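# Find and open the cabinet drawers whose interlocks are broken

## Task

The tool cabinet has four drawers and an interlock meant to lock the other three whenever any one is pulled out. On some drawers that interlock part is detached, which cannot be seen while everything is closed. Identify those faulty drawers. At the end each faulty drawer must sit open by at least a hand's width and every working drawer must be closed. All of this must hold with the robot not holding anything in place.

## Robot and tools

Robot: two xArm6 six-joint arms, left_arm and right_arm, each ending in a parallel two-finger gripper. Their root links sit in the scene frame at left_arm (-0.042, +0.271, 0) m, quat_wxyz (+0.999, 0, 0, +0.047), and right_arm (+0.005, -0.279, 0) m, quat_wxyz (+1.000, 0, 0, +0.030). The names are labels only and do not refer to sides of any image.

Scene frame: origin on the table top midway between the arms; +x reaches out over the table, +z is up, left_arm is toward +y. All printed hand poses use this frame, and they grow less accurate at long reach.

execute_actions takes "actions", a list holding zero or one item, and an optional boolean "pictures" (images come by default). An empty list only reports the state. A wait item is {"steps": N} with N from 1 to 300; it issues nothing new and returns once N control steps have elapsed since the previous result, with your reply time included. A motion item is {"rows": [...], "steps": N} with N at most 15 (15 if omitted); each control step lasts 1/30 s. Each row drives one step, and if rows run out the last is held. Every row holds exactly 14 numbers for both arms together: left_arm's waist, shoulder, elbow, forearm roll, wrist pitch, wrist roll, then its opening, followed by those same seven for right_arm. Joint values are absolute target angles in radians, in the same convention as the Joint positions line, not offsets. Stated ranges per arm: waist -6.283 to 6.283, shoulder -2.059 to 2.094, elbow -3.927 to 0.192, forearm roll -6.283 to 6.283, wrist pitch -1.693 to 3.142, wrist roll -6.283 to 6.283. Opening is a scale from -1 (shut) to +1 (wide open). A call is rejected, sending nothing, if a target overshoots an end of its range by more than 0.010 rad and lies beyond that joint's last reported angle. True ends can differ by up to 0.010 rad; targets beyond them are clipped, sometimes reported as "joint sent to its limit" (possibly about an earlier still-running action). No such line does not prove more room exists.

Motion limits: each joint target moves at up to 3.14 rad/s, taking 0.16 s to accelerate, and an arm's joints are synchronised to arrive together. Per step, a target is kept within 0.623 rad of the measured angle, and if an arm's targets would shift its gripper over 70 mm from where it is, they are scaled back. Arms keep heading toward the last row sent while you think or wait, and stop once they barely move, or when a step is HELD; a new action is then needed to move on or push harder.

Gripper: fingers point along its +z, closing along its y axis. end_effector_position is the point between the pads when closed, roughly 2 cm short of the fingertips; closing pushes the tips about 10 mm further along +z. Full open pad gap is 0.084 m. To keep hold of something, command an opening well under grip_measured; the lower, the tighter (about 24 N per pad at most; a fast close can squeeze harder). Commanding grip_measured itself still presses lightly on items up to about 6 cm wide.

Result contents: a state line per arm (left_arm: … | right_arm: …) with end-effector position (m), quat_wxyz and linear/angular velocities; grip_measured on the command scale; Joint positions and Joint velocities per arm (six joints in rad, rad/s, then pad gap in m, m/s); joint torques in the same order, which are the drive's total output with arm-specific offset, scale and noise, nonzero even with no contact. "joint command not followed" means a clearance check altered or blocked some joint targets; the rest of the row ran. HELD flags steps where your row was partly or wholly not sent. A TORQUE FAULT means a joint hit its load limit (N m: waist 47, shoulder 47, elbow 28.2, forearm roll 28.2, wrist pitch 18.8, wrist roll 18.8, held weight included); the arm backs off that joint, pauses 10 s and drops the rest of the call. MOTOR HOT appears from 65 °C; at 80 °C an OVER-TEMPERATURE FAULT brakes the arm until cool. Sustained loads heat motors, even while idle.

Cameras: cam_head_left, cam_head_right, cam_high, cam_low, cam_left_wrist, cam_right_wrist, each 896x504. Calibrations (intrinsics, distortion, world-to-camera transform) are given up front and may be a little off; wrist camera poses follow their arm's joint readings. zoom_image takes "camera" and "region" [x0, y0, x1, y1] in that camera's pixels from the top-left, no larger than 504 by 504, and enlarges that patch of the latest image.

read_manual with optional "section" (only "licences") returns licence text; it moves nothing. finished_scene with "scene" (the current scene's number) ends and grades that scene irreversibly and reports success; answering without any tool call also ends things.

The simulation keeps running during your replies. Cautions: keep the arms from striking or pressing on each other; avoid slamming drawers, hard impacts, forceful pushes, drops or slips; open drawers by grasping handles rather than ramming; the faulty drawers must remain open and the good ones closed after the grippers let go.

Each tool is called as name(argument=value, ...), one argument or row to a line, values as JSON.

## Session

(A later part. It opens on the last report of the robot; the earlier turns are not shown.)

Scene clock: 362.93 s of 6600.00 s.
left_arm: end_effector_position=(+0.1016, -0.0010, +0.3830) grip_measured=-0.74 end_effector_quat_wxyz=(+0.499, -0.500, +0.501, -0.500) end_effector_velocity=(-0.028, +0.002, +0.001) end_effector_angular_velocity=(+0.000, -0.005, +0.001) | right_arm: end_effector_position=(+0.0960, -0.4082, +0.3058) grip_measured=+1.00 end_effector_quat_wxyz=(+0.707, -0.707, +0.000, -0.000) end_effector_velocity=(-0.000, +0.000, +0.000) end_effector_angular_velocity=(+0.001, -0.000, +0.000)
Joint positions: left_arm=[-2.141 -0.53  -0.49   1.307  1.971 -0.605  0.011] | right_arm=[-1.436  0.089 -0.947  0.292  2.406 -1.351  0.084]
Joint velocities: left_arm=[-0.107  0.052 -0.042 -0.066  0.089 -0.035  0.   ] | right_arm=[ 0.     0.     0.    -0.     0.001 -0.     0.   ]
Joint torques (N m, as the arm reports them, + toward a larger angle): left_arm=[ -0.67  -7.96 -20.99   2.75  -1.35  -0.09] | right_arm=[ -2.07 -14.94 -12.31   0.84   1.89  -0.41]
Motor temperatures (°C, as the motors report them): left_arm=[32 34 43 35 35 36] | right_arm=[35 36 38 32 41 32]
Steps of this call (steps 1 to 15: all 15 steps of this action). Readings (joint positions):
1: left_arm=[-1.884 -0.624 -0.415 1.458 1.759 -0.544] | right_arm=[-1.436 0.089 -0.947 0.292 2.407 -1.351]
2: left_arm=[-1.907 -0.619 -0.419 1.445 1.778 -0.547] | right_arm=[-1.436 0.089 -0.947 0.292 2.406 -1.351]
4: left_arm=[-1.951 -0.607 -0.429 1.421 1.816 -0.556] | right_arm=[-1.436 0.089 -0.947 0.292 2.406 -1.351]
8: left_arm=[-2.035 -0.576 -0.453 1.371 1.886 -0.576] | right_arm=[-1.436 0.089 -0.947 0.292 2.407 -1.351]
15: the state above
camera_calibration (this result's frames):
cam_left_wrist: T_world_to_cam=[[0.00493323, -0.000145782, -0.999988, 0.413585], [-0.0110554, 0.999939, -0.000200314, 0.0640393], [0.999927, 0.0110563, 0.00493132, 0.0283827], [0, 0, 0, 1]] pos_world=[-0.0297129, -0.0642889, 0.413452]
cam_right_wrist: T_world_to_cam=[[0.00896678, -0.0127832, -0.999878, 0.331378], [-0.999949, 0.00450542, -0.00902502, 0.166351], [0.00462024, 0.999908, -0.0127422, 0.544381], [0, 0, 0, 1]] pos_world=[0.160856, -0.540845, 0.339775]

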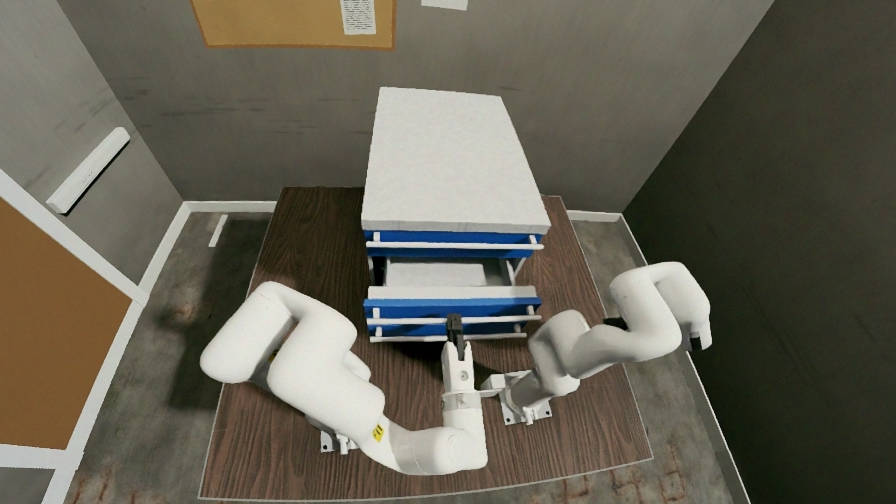

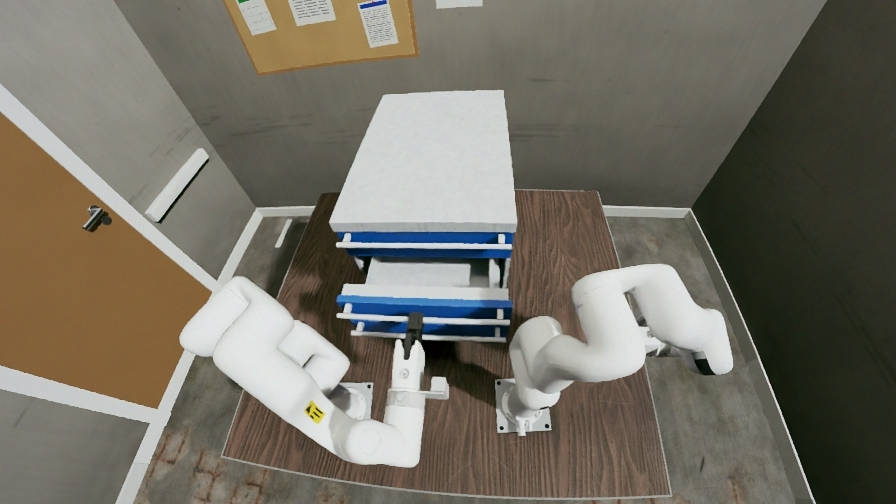

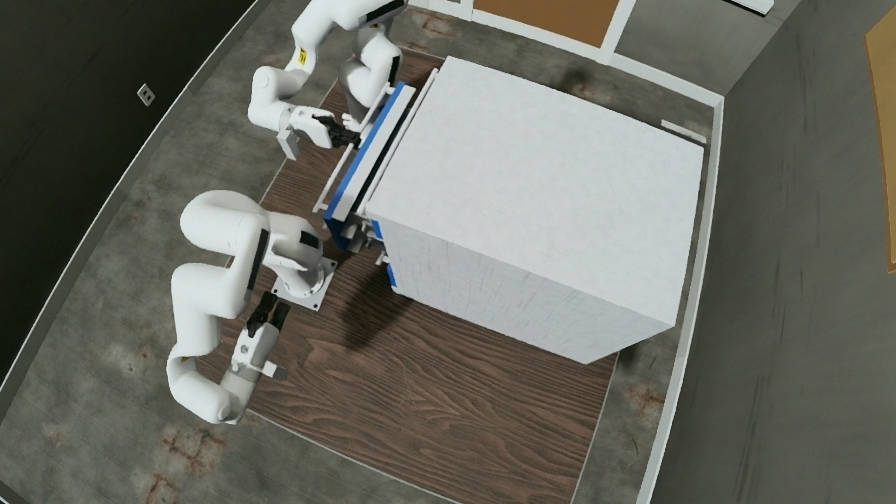

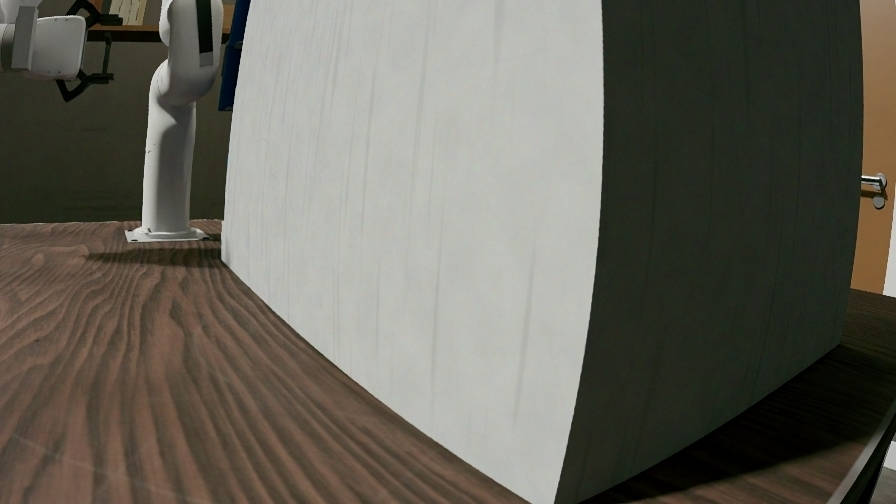

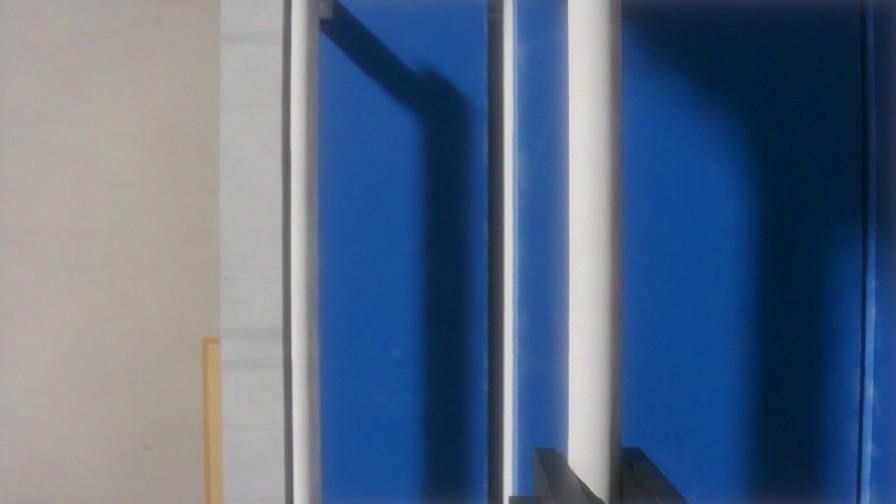

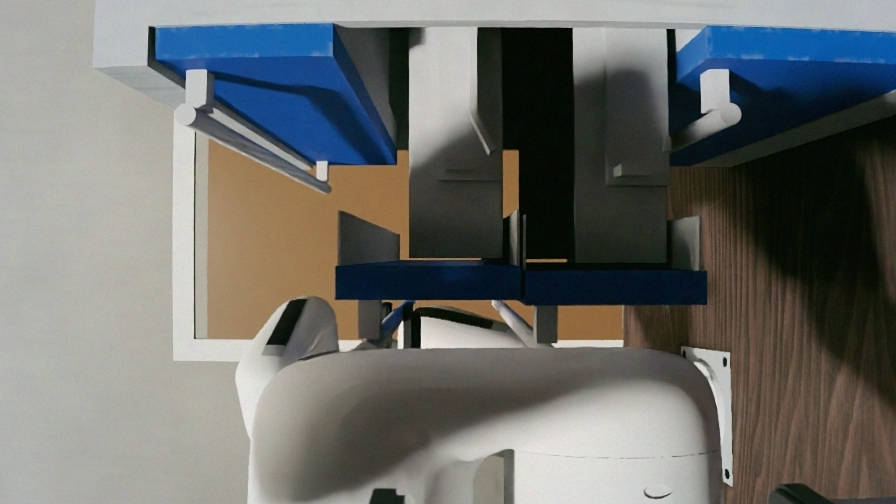

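execute_actions(
  actions=[
    {"rows": [[-2.1283,-0.5354,-0.4858,1.3147,1.9616,-0.6014,-1,-1.4365,0.0894,-0.9466,0.2921,2.4065,-1.3513,1.0],[-2.1084,-0.5443,-0.4786,1.3269,1.9454,-0.5957,-1,-1.4365,0.0894,-0.9466,0.2921,2.4065,-1.3513,1.0],[-2.0886,-0.5532,-0.4714,1.3391,1.9292,-0.5901,-1,-1.4365,0.0894,-0.9466,0.2921,2.4065,-1.3513,1.0],[-2.0687,-0.5621,-0.4642,1.3513,1.9130,-0.5844,-1,-1.4365,0.0894,-0.9466,0.2921,2.4065,-1.3513,1.0],[-2.0489,-0.5709,-0.4569,1.3635,1.8967,-0.5788,-1,-1.4365,0.0894,-0.9466,0.2921,2.4065,-1.3513,1.0],[-2.0290,-0.5798,-0.4497,1.3757,1.8805,-0.5731,-1,-1.4365,0.0894,-0.9466,0.2921,2.4065,-1.3513,1.0],[-2.0092,-0.5887,-0.4425,1.3879,1.8643,-0.5675,-1,-1.4365,0.0894,-0.9466,0.2921,2.4065,-1.3513,1.0],[-1.9893,-0.5976,-0.4353,1.4001,1.8481,-0.5618,-1,-1.4365,0.0894,-0.9466,0.2921,2.4065,-1.3513,1.0],[-1.9668,-0.6036,-0.4307,1.4124,1.8291,-0.5577,-1,-1.4365,0.0894,-0.9466,0.2921,2.4065,-1.3513,1.0],[-1.9444,-0.6096,-0.4262,1.4248,1.8102,-0.5537,-1,-1.4365,0.0894,-0.9466,0.2921,2.4065,-1.3513,1.0],[-1.9219,-0.6156,-0.4216,1.4371,1.7912,-0.5496,-1,-1.4365,0.0894,-0.9466,0.2921,2.4065,-1.3513,1.0],[-1.8994,-0.6215,-0.4170,1.4494,1.7722,-0.5455,-1,-1.4365,0.0894,-0.9466,0.2921,2.4065,-1.3513,1.0],[-1.8770,-0.6275,-0.4125,1.4618,1.7533,-0.5415,-1,-1.4365,0.0894,-0.9466,0.2921,2.4065,-1.3513,1.0],[-1.8545,-0.6335,-0.4079,1.4741,1.7343,-0.5374,-1,-1.4365,0.0894,-0.9466,0.2921,2.4065,-1.3513,1.0],[-1.8306,-0.6363,-0.4058,1.4864,1.7137,-0.5354,-1,-1.4365,0.0894,-0.9466,0.2921,2.4065,-1.3513,1.0]], "steps": 15},
  ],
  pictures=false,
)

execute_actions(
  actions=[
    {"rows": [[-1.8067,-0.6392,-0.4037,1.4986,1.6931,-0.5335,-1,-1.4365,0.0894,-0.9466,0.2921,2.4065,-1.3513,1.0],[-1.7828,-0.6420,-0.4016,1.5109,1.6726,-0.5315,-1,-1.4365,0.0894,-0.9466,0.2921,2.4065,-1.3513,1.0],[-1.7588,-0.6448,-0.3994,1.5231,1.6520,-0.5295,-1,-1.4365,0.0894,-0.9466,0.2921,2.4065,-1.3513,1.0],[-1.7349,-0.6477,-0.3973,1.5354,1.6314,-0.5276,-1,-1.4365,0.0894,-0.9466,0.2921,2.4065,-1.3513,1.0],[-1.7110,-0.6505,-0.3952,1.5476,1.6108,-0.5256,-1,-1.4365,0.0894,-0.9466,0.2921,2.4065,-1.3513,1.0],[-1.6916,-0.6499,-0.3957,1.5574,1.5940,-0.5260,-1,-1.4365,0.0894,-0.9466,0.2921,2.4065,-1.3513,1.0],[-1.6722,-0.6493,-0.3962,1.5672,1.5772,-0.5265,-1,-1.4365,0.0894,-0.9466,0.2921,2.4065,-1.3513,1.0],[-1.6528,-0.6487,-0.3967,1.5769,1.5604,-0.5269,-1,-1.4365,0.0894,-0.9466,0.2921,2.4065,-1.3513,1.0],[-1.6334,-0.6481,-0.3972,1.5867,1.5437,-0.5273,-1,-1.4365,0.0894,-0.9466,0.2921,2.4065,-1.3513,1.0],[-1.6139,-0.6474,-0.3976,1.5965,1.5269,-0.5277,-1,-1.4365,0.0894,-0.9466,0.2921,2.4065,-1.3513,1.0],[-1.5985,-0.6470,-0.3980,1.6043,1.5135,-0.5281,-1,-1.4365,0.0894,-0.9466,0.2921,2.4065,-1.3513,1.0],[-1.5850,-0.6465,-0.3984,1.6110,1.5018,-0.5284,-1,-1.4365,0.0894,-0.9466,0.2921,2.4065,-1.3513,1.0],[-1.5730,-0.6461,-0.3987,1.6171,1.4915,-0.5286,-1,-1.4365,0.0894,-0.9466,0.2921,2.4065,-1.3513,1.0],[-1.5630,-0.6458,-0.3989,1.6221,1.4828,-0.5288,-1,-1.4365,0.0894,-0.9466,0.2921,2.4065,-1.3513,1.0],[-1.5557,-0.6456,-0.3991,1.6258,1.4765,-0.529,-1,-1.4365,0.0894,-0.9466,0.2921,2.4065,-1.3513,1.0]], "steps": 15},
  ],
  pictures=false,
)

execute_actions(
  actions=[
    {"rows": [[-1.5557,-0.6456,-0.3991,1.6258,1.4765,-0.529,-1,-1.4365,0.0894,-0.9466,0.2921,2.4065,-1.3513,1.0]], "steps": 10},
  ],
  pictures=false,
)

execute_actions(
  actions=[
    {"rows": [[-1.5557,-0.6456,-0.3991,1.6258,1.4765,-0.529,-0.3,-1.4365,0.0894,-0.9466,0.2921,2.4065,-1.3513,1.0],[-1.5557,-0.6456,-0.3991,1.6258,1.4765,-0.529,-0.3,-1.4365,0.0894,-0.9466,0.2921,2.4065,-1.3513,1.0],[-1.5557,-0.6456,-0.3991,1.6258,1.4765,-0.529,-0.3,-1.4365,0.0894,-0.9466,0.2921,2.4065,-1.3513,1.0],[-1.5557,-0.6456,-0.3991,1.6258,1.4765,-0.529,-0.3,-1.4365,0.0894,-0.9466,0.2921,2.4065,-1.3513,1.0],[-1.5557,-0.6456,-0.3991,1.6258,1.4765,-0.529,-0.3,-1.4365,0.0894,-0.9466,0.2921,2.4065,-1.3513,1.0],[-1.5557,-0.6456,-0.3991,1.6258,1.4765,-0.529,-0.3,-1.4365,0.0894,-0.9466,0.2921,2.4065,-1.3513,1.0],[-1.7828,-0.6420,-0.4016,1.5109,1.6726,-0.5315,-0.3,-1.4365,0.0894,-0.9466,0.2921,2.4065,-1.3513,1.0]], "steps": 15},
  ],
  pictures=false,
)

execute_actions(
  actions=[
    {"rows": [[-1.7828,-0.6420,-0.4016,1.5109,1.6726,-0.5315,-0.3,-1.4365,0.0894,-0.9466,0.2921,2.4065,-1.3513,1.0],[-1.7828,-0.6420,-0.4016,1.5109,1.6726,-0.5315,-0.3,-1.4365,0.0894,-0.9466,0.2921,2.4065,-1.3513,1.0],[-1.7875,-0.7361,-0.5797,1.5385,1.6891,-0.257,-0.3,-1.4365,0.0894,-0.9466,0.2921,2.4065,-1.3513,1.0]], "steps": 15},
  ],
  pictures=false,
)

execute_actions(
  actions=[
    {"rows": [[-1.7128,-0.7438,-0.5750,1.5585,1.6172,-0.252,-0.3,-1.4365,0.0894,-0.9466,0.2921,2.4065,-1.3513,1.0]], "steps": 12},
  ],
)

Scene clock: 374.53 s of 6600.00 s.
left_arm: end_effector_position=(+0.1570, -0.0008, +0.3830) grip_measured=-0.74 end_effector_quat_wxyz=(+0.500, -0.501, +0.499, -0.500) end_effector_velocity=(+0.147, +0.001, +0.000) end_effector_angular_velocity=(+0.003, -0.004, -0.003) | right_arm: end_effector_position=(+0.0960, -0.4082, +0.3058) grip_measured=+1.00 end_effector_quat_wxyz=(+0.707, -0.707, +0.000, -0.000) end_effector_velocity=(-0.000, -0.000, +0.000) end_effector_angular_velocity=(-0.000, -0.000, -0.000)
Joint positions: left_arm=[-1.913 -0.617 -0.421  1.441  1.785 -0.549  0.011] | right_arm=[-1.437  0.089 -0.947  0.292  2.407 -1.351  0.084]
Joint velocities: left_arm=[ 0.662 -0.177  0.138  0.365 -0.561  0.12  -0.   ] | right_arm=[-0. -0. -0. -0.  0. -0.  0.]
Joint torques (N m, as the arm reports them, + toward a larger angle): left_arm=[ -0.74  -5.52 -21.57   1.81   0.36  -0.4 ] | right_arm=[ -1.85 -14.85 -12.29   0.78   1.74  -0.19]
Motor temperatures (°C, as the motors report them): left_arm=[32 34 42 35 35 36] | right_arm=[35 36 38 32 41 32]
Steps of this call (steps 1 to 15: the robot went on to your last target; steps 16 to 90: nothing new was sent; then 8.10 s passed at rest; steps 91 to 105: all 15 steps of this action). Readings (joint positions):
91: left_arm=[-2.148 -0.527 -0.493 1.303 1.977 -0.607] | right_arm=[-1.436 0.089 -0.947 0.292 2.406 -1.351]
92: left_arm=[-2.145 -0.528 -0.492 1.305 1.974 -0.606] | right_arm=[-1.436 0.089 -0.947 0.292 2.406 -1.351]
94: left_arm=[-2.126 -0.537 -0.484 1.316 1.960 -0.600] | right_arm=[-1.437 0.089 -0.947 0.292 2.407 -1.351]
98: left_arm=[-2.058 -0.567 -0.460 1.357 1.906 -0.581] | right_arm=[-1.436 0.089 -0.947 0.292 2.406 -1.351]
105: the state above

Scene clock: 375.03 s of 6600.00 s.
left_arm: end_effector_position=(+0.2236, -0.0008, +0.3832) grip_measured=-0.74 end_effector_quat_wxyz=(+0.500, -0.500, +0.500, -0.500) end_effector_velocity=(+0.083, +0.001, -0.001) end_effector_angular_velocity=(+0.007, +0.002, -0.014) | right_arm: end_effector_position=(+0.0960, -0.4082, +0.3058) grip_measured=+1.00 end_effector_quat_wxyz=(+0.707, -0.707, +0.000, -0.000) end_effector_velocity=(-0.000, +0.000, -0.000) end_effector_angular_velocity=(+0.001, +0.001, +0.000)
Joint positions: left_arm=[-1.596 -0.647 -0.398  1.605  1.512 -0.528  0.011] | right_arm=[-1.436  0.089 -0.947  0.292  2.407 -1.351  0.084]
Joint velocities: left_arm=[ 0.407  0.009 -0.007  0.211 -0.365 -0.007 -0.   ] | right_arm=[ 0.     0.     0.002 -0.001 -0.     0.    -0.   ]
Joint torques (N m, as the arm reports them, + toward a larger angle): left_arm=[ -3.06  -5.99 -22.85   1.45   0.    -0.46] | right_arm=[ -2.27 -15.01 -12.24   0.66   1.68  -0.24]
Motor temperatures (°C, as the motors report them): left_arm=[32 34 42 35 35 36] | right_arm=[35 36 38 32 41 32]
Steps of this call (steps 1 to 15: all 15 steps of this action). Readings (joint positions):
1: left_arm=[-1.891 -0.623 -0.416 1.454 1.766 -0.545] | right_arm=[-1.437 0.089 -0.947 0.292 2.406 -1.351]
2: left_arm=[-1.868 -0.628 -0.412 1.466 1.747 -0.541] | right_arm=[-1.436 0.089 -0.947 0.292 2.406 -1.351]
4: left_arm=[-1.822 -0.636 -0.406 1.490 1.707 -0.536] | right_arm=[-1.436 0.089 -0.947 0.292 2.407 -1.351]
8: left_arm=[-1.729 -0.647 -0.398 1.538 1.627 -0.529] | right_arm=[-1.436 0.089 -0.947 0.292 2.407 -1.351]
15: the state above

Scene clock: 375.37 s of 6600.00 s.
left_arm: end_effector_position=(+0.2316, -0.0007, +0.3832) grip_measured=-0.74 end_effector_quat_wxyz=(+0.500, -0.500, +0.500, -0.500) end_effector_velocity=(+0.001, +0.000, -0.000) end_effector_angular_velocity=(+0.001, +0.000, -0.000) | right_arm: end_effector_position=(+0.0960, -0.4082, +0.3058) grip_measured=+1.00 end_effector_quat_wxyz=(+0.707, -0.707, +0.000, -0.000) end_effector_velocity=(-0.000, +0.000, +0.001) end_effector_angular_velocity=(+0.002, +0.000, +0.001)
Joint positions: left_arm=[-1.557 -0.646 -0.399  1.626  1.477 -0.529  0.011] | right_arm=[-1.436  0.089 -0.947  0.292  2.406 -1.351  0.084]
Joint velocities: left_arm=[ 0.006 -0.     0.001  0.003 -0.005 -0.    -0.   ] | right_arm=[ 0.     0.    -0.     0.     0.002  0.    -0.   ]
Joint torques (N m, as the arm reports them, + toward a larger angle): left_arm=[ -1.63  -6.33 -22.41   1.63   0.44  -0.41] | right_arm=[ -2.19 -14.86 -12.25   0.67   1.73  -0.32]
Motor temperatures (°C, as the motors report them): left_arm=[32 34 42 35 35 36] | right_arm=[35 36 38 32 41 32]
Steps of this call (steps 1 to 10: all 10 steps of this action). Readings (joint positions):
1: left_arm=[-1.584 -0.646 -0.398 1.612 1.501 -0.529] | right_arm=[-1.436 0.089 -0.947 0.292 2.406 -1.351]
2: left_arm=[-1.573 -0.646 -0.399 1.617 1.492 -0.529] | right_arm=[-1.436 0.089 -0.947 0.292 2.406 -1.351]
4: left_arm=[-1.563 -0.646 -0.399 1.622 1.482 -0.529] | right_arm=[-1.437 0.089 -0.947 0.292 2.407 -1.351]
8: left_arm=[-1.557 -0.646 -0.399 1.625 1.477 -0.529] | right_arm=[-1.436 0.089 -0.947 0.292 2.406 -1.351]
10: the state above

Scene clock: 375.87 s of 6600.00 s.
left_arm: end_effector_position=(+0.1860, -0.0024, +0.3827) grip_measured=-0.32 end_effector_quat_wxyz=(+0.498, -0.499, +0.501, -0.501) end_effector_velocity=(-0.029, +0.015, +0.002) end_effector_angular_velocity=(+0.008, -0.012, +0.045) | right_arm: end_effector_position=(+0.0960, -0.4082, +0.3058) grip_measured=+1.00 end_effector_quat_wxyz=(+0.707, -0.707, +0.000, -0.000) end_effector_velocity=(-0.000, -0.000, +0.000) end_effector_angular_velocity=(-0.000, +0.001, +0.000)
Joint positions: left_arm=[-1.776 -0.642 -0.401  1.516  1.662 -0.531  0.03 ] | right_arm=[-1.436  0.089 -0.947  0.292  2.406 -1.351  0.084]
Joint velocities: left_arm=[-0.156  0.001  0.    -0.092  0.179 -0.002  0.   ] | right_arm=[-0. -0. -0. -0.  0.  0. -0.]
Joint torques (N m, as the arm reports them, + toward a larger angle): left_arm=[  4.42  -7.53 -21.8    2.33   1.59  -0.42] | right_arm=[ -1.86 -15.04 -12.39   0.76   1.8   -0.24]
Motor temperatures (°C, as the motors report them): left_arm=[32 34 42 35 35 36] | right_arm=[35 36 38 32 41 32]
Steps of this call (steps 1 to 15: all 15 steps of this action). Readings (joint positions):
1: left_arm=[-1.557 -0.646 -0.399 1.626 1.477 -0.529] | right_arm=[-1.436 0.089 -0.947 0.292 2.406 -1.351]
2: left_arm=[-1.557 -0.646 -0.399 1.626 1.476 -0.529] | right_arm=[-1.436 0.089 -0.947 0.292 2.407 -1.351]
4: left_arm=[-1.556 -0.645 -0.399 1.626 1.475 -0.529] | right_arm=[-1.437 0.089 -0.947 0.292 2.407 -1.351]
8: left_arm=[-1.563 -0.645 -0.399 1.622 1.483 -0.529] | right_arm=[-1.436 0.089 -0.947 0.292 2.406 -1.351]
15: the state above

Scene clock: 376.37 s of 6600.00 s.
left_arm: end_effector_position=(+0.1850, -0.0010, +0.4814) grip_measured=-0.32 end_effector_quat_wxyz=(+0.500, -0.501, +0.500, -0.500) end_effector_velocity=(-0.001, -0.001, -0.003) end_effector_angular_velocity=(+0.067, +0.001, -0.002) | right_arm: end_effector_position=(+0.0960, -0.4082, +0.3058) grip_measured=+1.00 end_effector_quat_wxyz=(+0.707, -0.707, +0.000, -0.000) end_effector_velocity=(+0.000, +0.000, +0.000) end_effector_angular_velocity=(+0.001, -0.001, -0.000)
Joint positions: left_arm=[-1.787 -0.735 -0.577  1.538  1.689 -0.261  0.03 ] | right_arm=[-1.436  0.089 -0.947  0.292  2.406 -1.351  0.084]
Joint velocities: left_arm=[-0.003  0.004  0.003 -0.002  0.001  0.059  0.   ] | right_arm=[-0.     0.     0.     0.     0.001 -0.001 -0.   ]
Joint torques (N m, as the arm reports them, + toward a larger angle): left_arm=[ -0.98  -5.83 -22.73   1.71   0.96  -0.79] | right_arm=[ -2.24 -14.88 -12.     0.85   1.8   -0.2 ]
Motor temperatures (°C, as the motors report them): left_arm=[32 34 42 35 35 36] | right_arm=[35 36 38 32 41 32]
Steps of this call (steps 1 to 15: all 15 steps of this action). Readings (joint positions):
1: left_arm=[-1.779 -0.642 -0.401 1.514 1.667 -0.531] | right_arm=[-1.436 0.089 -0.947 0.292 2.406 -1.351]
2: left_arm=[-1.781 -0.642 -0.401 1.513 1.669 -0.531] | right_arm=[-1.436 0.089 -0.947 0.292 2.406 -1.351]
4: left_arm=[-1.781 -0.645 -0.406 1.513 1.672 -0.521] | right_arm=[-1.436 0.089 -0.947 0.292 2.407 -1.351]
8: left_arm=[-1.784 -0.697 -0.505 1.528 1.682 -0.374] | right_arm=[-1.436 0.089 -0.947 0.292 2.407 -1.351]
15: the state above

Scene clock: 376.77 s of 6600.00 s.
left_arm: end_effector_position=(+0.1998, -0.0005, +0.4830) grip_measured=-0.32 end_effector_quat_wxyz=(+0.500, -0.500, +0.500, -0.500) end_effector_velocity=(+0.000, -0.002, +0.001) end_effector_angular_velocity=(-0.003, +0.000, -0.007) | right_arm: end_effector_position=(+0.0960, -0.4082, +0.3058) grip_measured=+1.00 end_effector_quat_wxyz=(+0.707, -0.707, +0.000, -0.000) end_effector_velocity=(-0.000, +0.000, -0.000) end_effector_angular_velocity=(+0.001, -0.000, -0.000)
Joint positions: left_arm=[-1.714 -0.744 -0.575  1.558  1.618 -0.252  0.03 ] | right_arm=[-1.437  0.089 -0.947  0.292  2.407 -1.351  0.084]
Joint velocities: left_arm=[ 0.004 -0.001 -0.003  0.003 -0.011  0.001  0.   ] | right_arm=[-0.    -0.     0.001  0.     0.    -0.    -0.   ]
Joint torques (N m, as the arm reports them, + toward a larger angle): left_arm=[ -0.83  -6.   -22.92   1.78   1.1   -0.32] | right_arm=[ -1.91 -14.61 -12.26   0.89   1.85  -0.24]
Motor temperatures (°C, as the motors report them): left_arm=[32 34 42 35 35 36] | right_arm=[35 36 38 32 41 32]
Steps of this call (steps 1 to 12: all 12 steps of this action). Readings (joint positions):
1: left_arm=[-1.787 -0.735 -0.577 1.538 1.688 -0.260] | right_arm=[-1.436 0.089 -0.947 0.292 2.407 -1.351]
2: left_arm=[-1.779 -0.736 -0.576 1.541 1.679 -0.258] | right_arm=[-1.436 0.089 -0.947 0.292 2.407 -1.351]
4: left_arm=[-1.745 -0.740 -0.575 1.550 1.648 -0.255] | right_arm=[-1.436 0.089 -0.947 0.292 2.407 -1.351]
8: left_arm=[-1.716 -0.743 -0.575 1.557 1.622 -0.253] | right_arm=[-1.436 0.089 -0.947 0.292 2.406 -1.351]
12: the state above
camera_calibration (this result's frames):
cam_left_wrist: T_world_to_cam=[[0.0051783, 0.00063379, -0.999986, 0.513071], [-0.0126494, 0.99992, 0.000568244, 0.0646613], [0.999907, 0.0126463, 0.0051859, -0.070408], [0, 0, 0, 1]] pos_world=[0.0685625, -0.0640909, 0.513392]
cam_right_wrist: T_world_to_cam=[[0.00896659, -0.0127831, -0.999878, 0.331378], [-0.999949, 0.00450533, -0.00902482, 0.166351], [0.00462015, 0.999908, -0.0127421, 0.544381], [0, 0, 0, 1]] pos_world=[0.160856, -0.540845, 0.339775]

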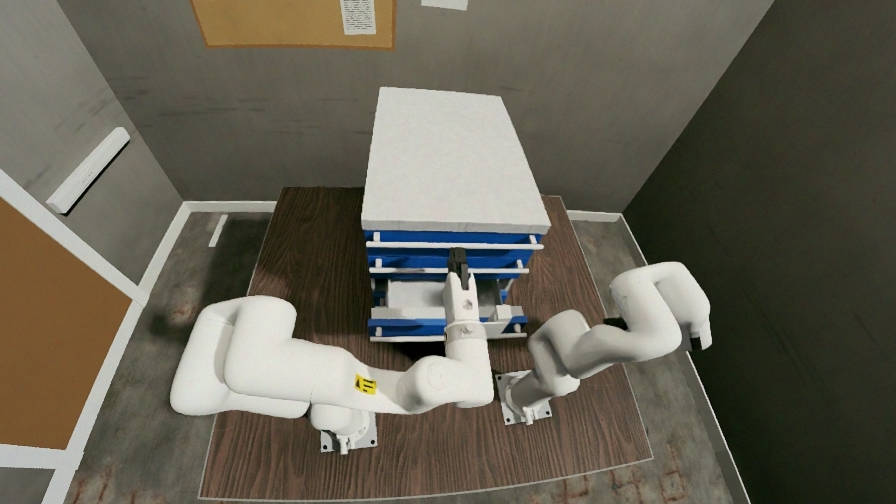

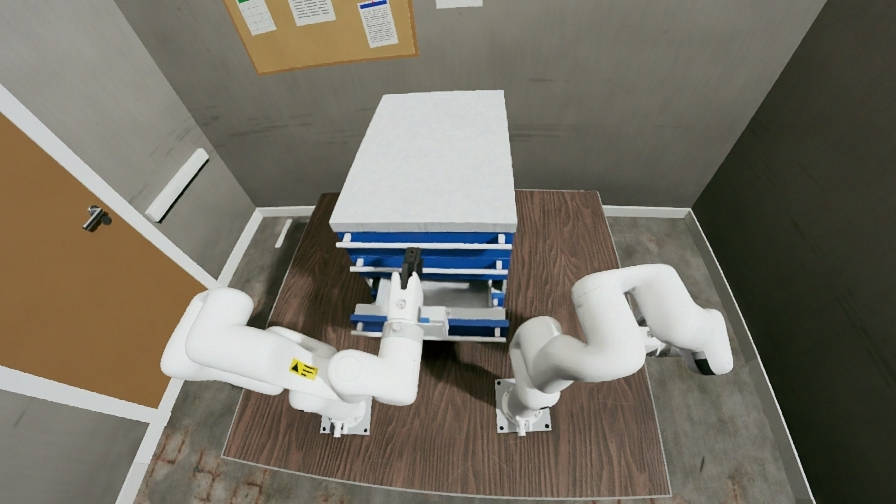

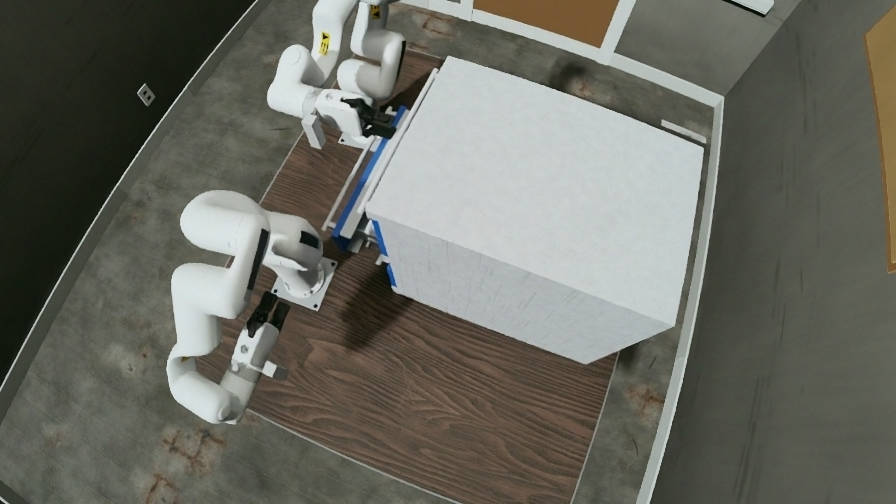

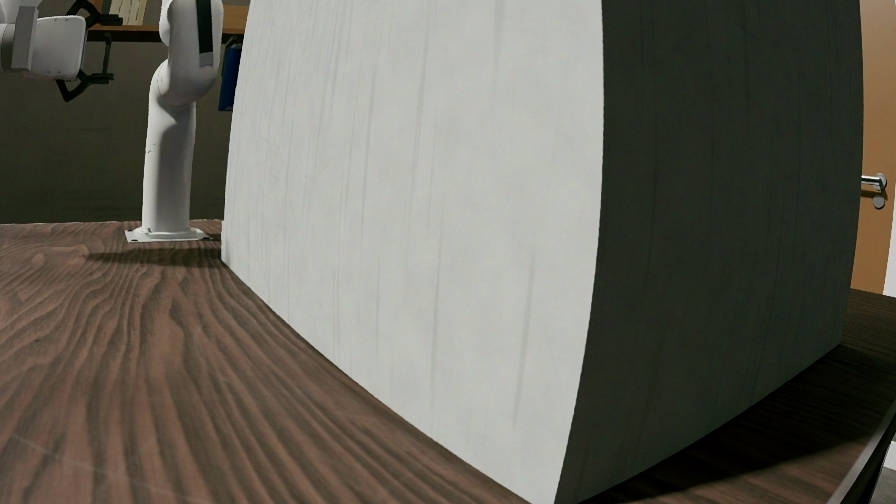

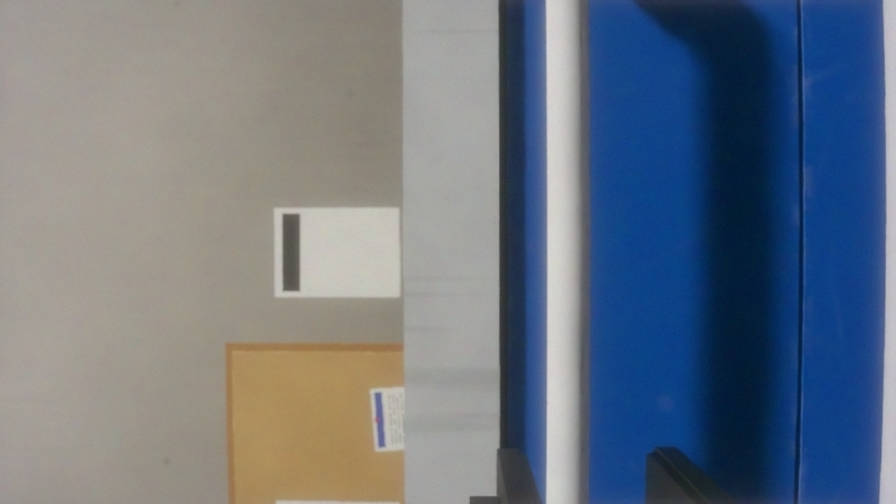

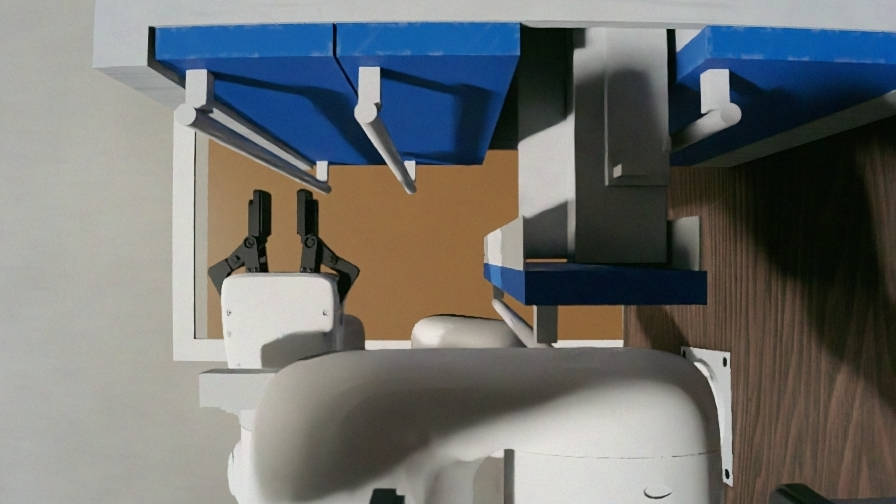

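execute_actions(
  actions=[
    {"rows": [[-1.6322,-0.7414,-0.5764,1.5793,1.5393,-0.254,-0.3,-1.4365,0.0894,-0.9466,0.2921,2.4065,-1.3513,1.0],[-1.6322,-0.7414,-0.5764,1.5793,1.5393,-0.254,-0.3,-1.4365,0.0894,-0.9466,0.2921,2.4065,-1.3513,1.0],[-1.6322,-0.7414,-0.5764,1.5793,1.5393,-0.254,-0.3,-1.4365,0.0894,-0.9466,0.2921,2.4065,-1.3513,1.0],[-1.5515,-0.7389,-0.5778,1.6000,1.4613,-0.2560,-0.3,-1.4365,0.0894,-0.9466,0.2921,2.4065,-1.3513,1.0]], "steps": 13},
  ],
  pictures=false,
)

execute_actions(
  actions=[
    {"rows": [[-1.5515,-0.7389,-0.5778,1.6000,1.4613,-0.2560,-1,-1.4365,0.0894,-0.9466,0.2921,2.4065,-1.3513,1.0]], "steps": 11},
  ],
  pictures=false,
)

execute_actions(
  actions=[
    {"rows": [[-1.5717,-0.7395,-0.5775,1.5948,1.4808,-0.2555,-1,-1.4365,0.0894,-0.9466,0.2921,2.4065,-1.3513,1.0],[-1.5918,-0.7401,-0.5771,1.5896,1.5003,-0.255,-1,-1.4365,0.0894,-0.9466,0.2921,2.4065,-1.3513,1.0],[-1.6120,-0.7407,-0.5768,1.5844,1.5198,-0.2545,-1,-1.4365,0.0894,-0.9466,0.2921,2.4065,-1.3513,1.0]], "steps": 10},
  ],
  pictures=false,
)

Scene clock: 387.07 s of 6600.00 s.
left_arm: end_effector_position=(+0.2315, -0.0005, +0.4832) grip_measured=-0.32 end_effector_quat_wxyz=(+0.500, -0.500, +0.500, -0.500) end_effector_velocity=(+0.003, -0.004, -0.001) end_effector_angular_velocity=(+0.001, +0.002, -0.016) | right_arm: end_effector_position=(+0.0960, -0.4082, +0.3058) grip_measured=+1.00 end_effector_quat_wxyz=(+0.707, -0.707, +0.000, -0.000) end_effector_velocity=(-0.000, +0.000, +0.000) end_effector_angular_velocity=(+0.002, +0.001, +0.000)
Joint positions: left_arm=[-1.554 -0.739 -0.578  1.599  1.464 -0.256  0.03 ] | right_arm=[-1.436  0.089 -0.947  0.292  2.407 -1.351  0.084]
Joint velocities: left_arm=[ 0.019  0.001  0.     0.007 -0.035 -0.001  0.   ] | right_arm=[ 0.     0.     0.001  0.     0.001  0.    -0.   ]
Joint torques (N m, as the arm reports them, + toward a larger angle): left_arm=[ -1.42  -6.59 -23.16   1.46   1.09  -0.29] | right_arm=[ -1.95 -14.85 -12.18   0.57   1.74  -0.26]
Motor temperatures (°C, as the motors report them): left_arm=[32 34 43 35 35 36] | right_arm=[35 36 38 32 41 32]
Steps of this call (steps 1 to 15: the robot went on to your last target; steps 16 to 90: nothing new was sent; then 6.87 s passed at rest; steps 91 to 103: all 13 steps of this action). Readings (joint positions):
91: left_arm=[-1.712 -0.744 -0.575 1.559 1.616 -0.252] | right_arm=[-1.437 0.089 -0.947 0.292 2.406 -1.351]
92: left_arm=[-1.705 -0.744 -0.575 1.561 1.607 -0.252] | right_arm=[-1.436 0.089 -0.947 0.292 2.406 -1.351]
94: left_arm=[-1.667 -0.742 -0.576 1.570 1.572 -0.253] | right_arm=[-1.436 0.089 -0.947 0.292 2.406 -1.351]
98: left_arm=[-1.577 -0.740 -0.577 1.593 1.489 -0.255] | right_arm=[-1.436 0.089 -0.947 0.292 2.406 -1.351]
103: the state above

Scene clock: 387.43 s of 6600.00 s.
left_arm: end_effector_position=(+0.2318, -0.0007, +0.4833) grip_measured=-0.74 end_effector_quat_wxyz=(+0.500, -0.500, +0.500, -0.500) end_effector_velocity=(+0.000, +0.001, +0.001) end_effector_angular_velocity=(-0.002, -0.001, +0.002) | right_arm: end_effector_position=(+0.0960, -0.4082, +0.3058) grip_measured=+1.00 end_effector_quat_wxyz=(+0.707, -0.707, +0.000, -0.000) end_effector_velocity=(-0.000, +0.000, -0.000) end_effector_angular_velocity=(-0.000, +0.000, +0.000)
Joint positions: left_arm=[-1.552 -0.739 -0.578  1.6    1.461 -0.256  0.011] | right_arm=[-1.436  0.089 -0.947  0.292  2.407 -1.351  0.084]
Joint velocities: left_arm=[ 0.001 -0.    -0.001  0.001  0.001  0.     0.   ] | right_arm=[ 0.  0.  0. -0. -0. -0.  0.]
Joint torques (N m, as the arm reports them, + toward a larger angle): left_arm=[  0.28  -5.87 -23.06   1.45   1.01  -0.4 ] | right_arm=[ -2.06 -14.98 -12.24   0.85   1.87  -0.37]
Motor temperatures (°C, as the motors report them): left_arm=[32 34 43 35 35 36] | right_arm=[35 36 38 32 41 32]
Steps of this call (steps 1 to 11: all 11 steps of this action). Readings (joint positions):
1: left_arm=[-1.553 -0.739 -0.578 1.600 1.463 -0.256] | right_arm=[-1.437 0.089 -0.947 0.292 2.406 -1.351]
2: left_arm=[-1.553 -0.739 -0.578 1.600 1.462 -0.256] | right_arm=[-1.436 0.089 -0.947 0.292 2.407 -1.351]
4: left_arm=[-1.552 -0.739 -0.578 1.600 1.462 -0.256] | right_arm=[-1.436 0.089 -0.947 0.292 2.406 -1.351]
8: left_arm=[-1.552 -0.739 -0.578 1.600 1.461 -0.256] | right_arm=[-1.436 0.089 -0.947 0.292 2.406 -1.351]
11: the state above

Scene clock: 387.77 s of 6600.00 s.
left_arm: end_effector_position=(+0.2204, -0.0009, +0.4832) grip_measured=-0.74 end_effector_quat_wxyz=(+0.500, -0.500, +0.500, -0.500) end_effector_velocity=(-0.005, +0.000, +0.001) end_effector_angular_velocity=(-0.001, -0.001, +0.002) | right_arm: end_effector_position=(+0.0960, -0.4082, +0.3058) grip_measured=+1.00 end_effector_quat_wxyz=(+0.707, -0.707, +0.000, -0.000) end_effector_velocity=(-0.000, +0.000, -0.000) end_effector_angular_velocity=(+0.000, +0.000, +0.000)
Joint positions: left_arm=[-1.61  -0.741 -0.577  1.585  1.518 -0.255  0.011] | right_arm=[-1.436  0.089 -0.947  0.292  2.406 -1.351  0.084]
Joint velocities: left_arm=[-0.027  0.001 -0.002 -0.006  0.029  0.001 -0.   ] | right_arm=[ 0.  0.  0. -0.  0.  0. -0.]
Joint torques (N m, as the arm reports them, + toward a larger angle): left_arm=[ -2.94  -5.81 -23.32   1.79   0.07  -0.35] | right_arm=[ -1.96 -15.15 -12.07   0.68   1.65  -0.35]
Motor temperatures (°C, as the motors report them): left_arm=[32 34 43 35 35 36] | right_arm=[35 36 38 32 41 32]
Steps of this call (steps 1 to 10: all 10 steps of this action). Readings (joint positions):
1: left_arm=[-1.552 -0.739 -0.578 1.600 1.462 -0.256] | right_arm=[-1.436 0.089 -0.947 0.292 2.407 -1.351]
2: left_arm=[-1.556 -0.739 -0.578 1.599 1.466 -0.256] | right_arm=[-1.436 0.089 -0.947 0.292 2.406 -1.351]
4: left_arm=[-1.574 -0.739 -0.578 1.594 1.485 -0.255] | right_arm=[-1.436 0.089 -0.947 0.292 2.406 -1.351]
8: left_arm=[-1.606 -0.741 -0.577 1.586 1.515 -0.255] | right_arm=[-1.436 0.089 -0.947 0.292 2.406 -1.351]
10: the state above


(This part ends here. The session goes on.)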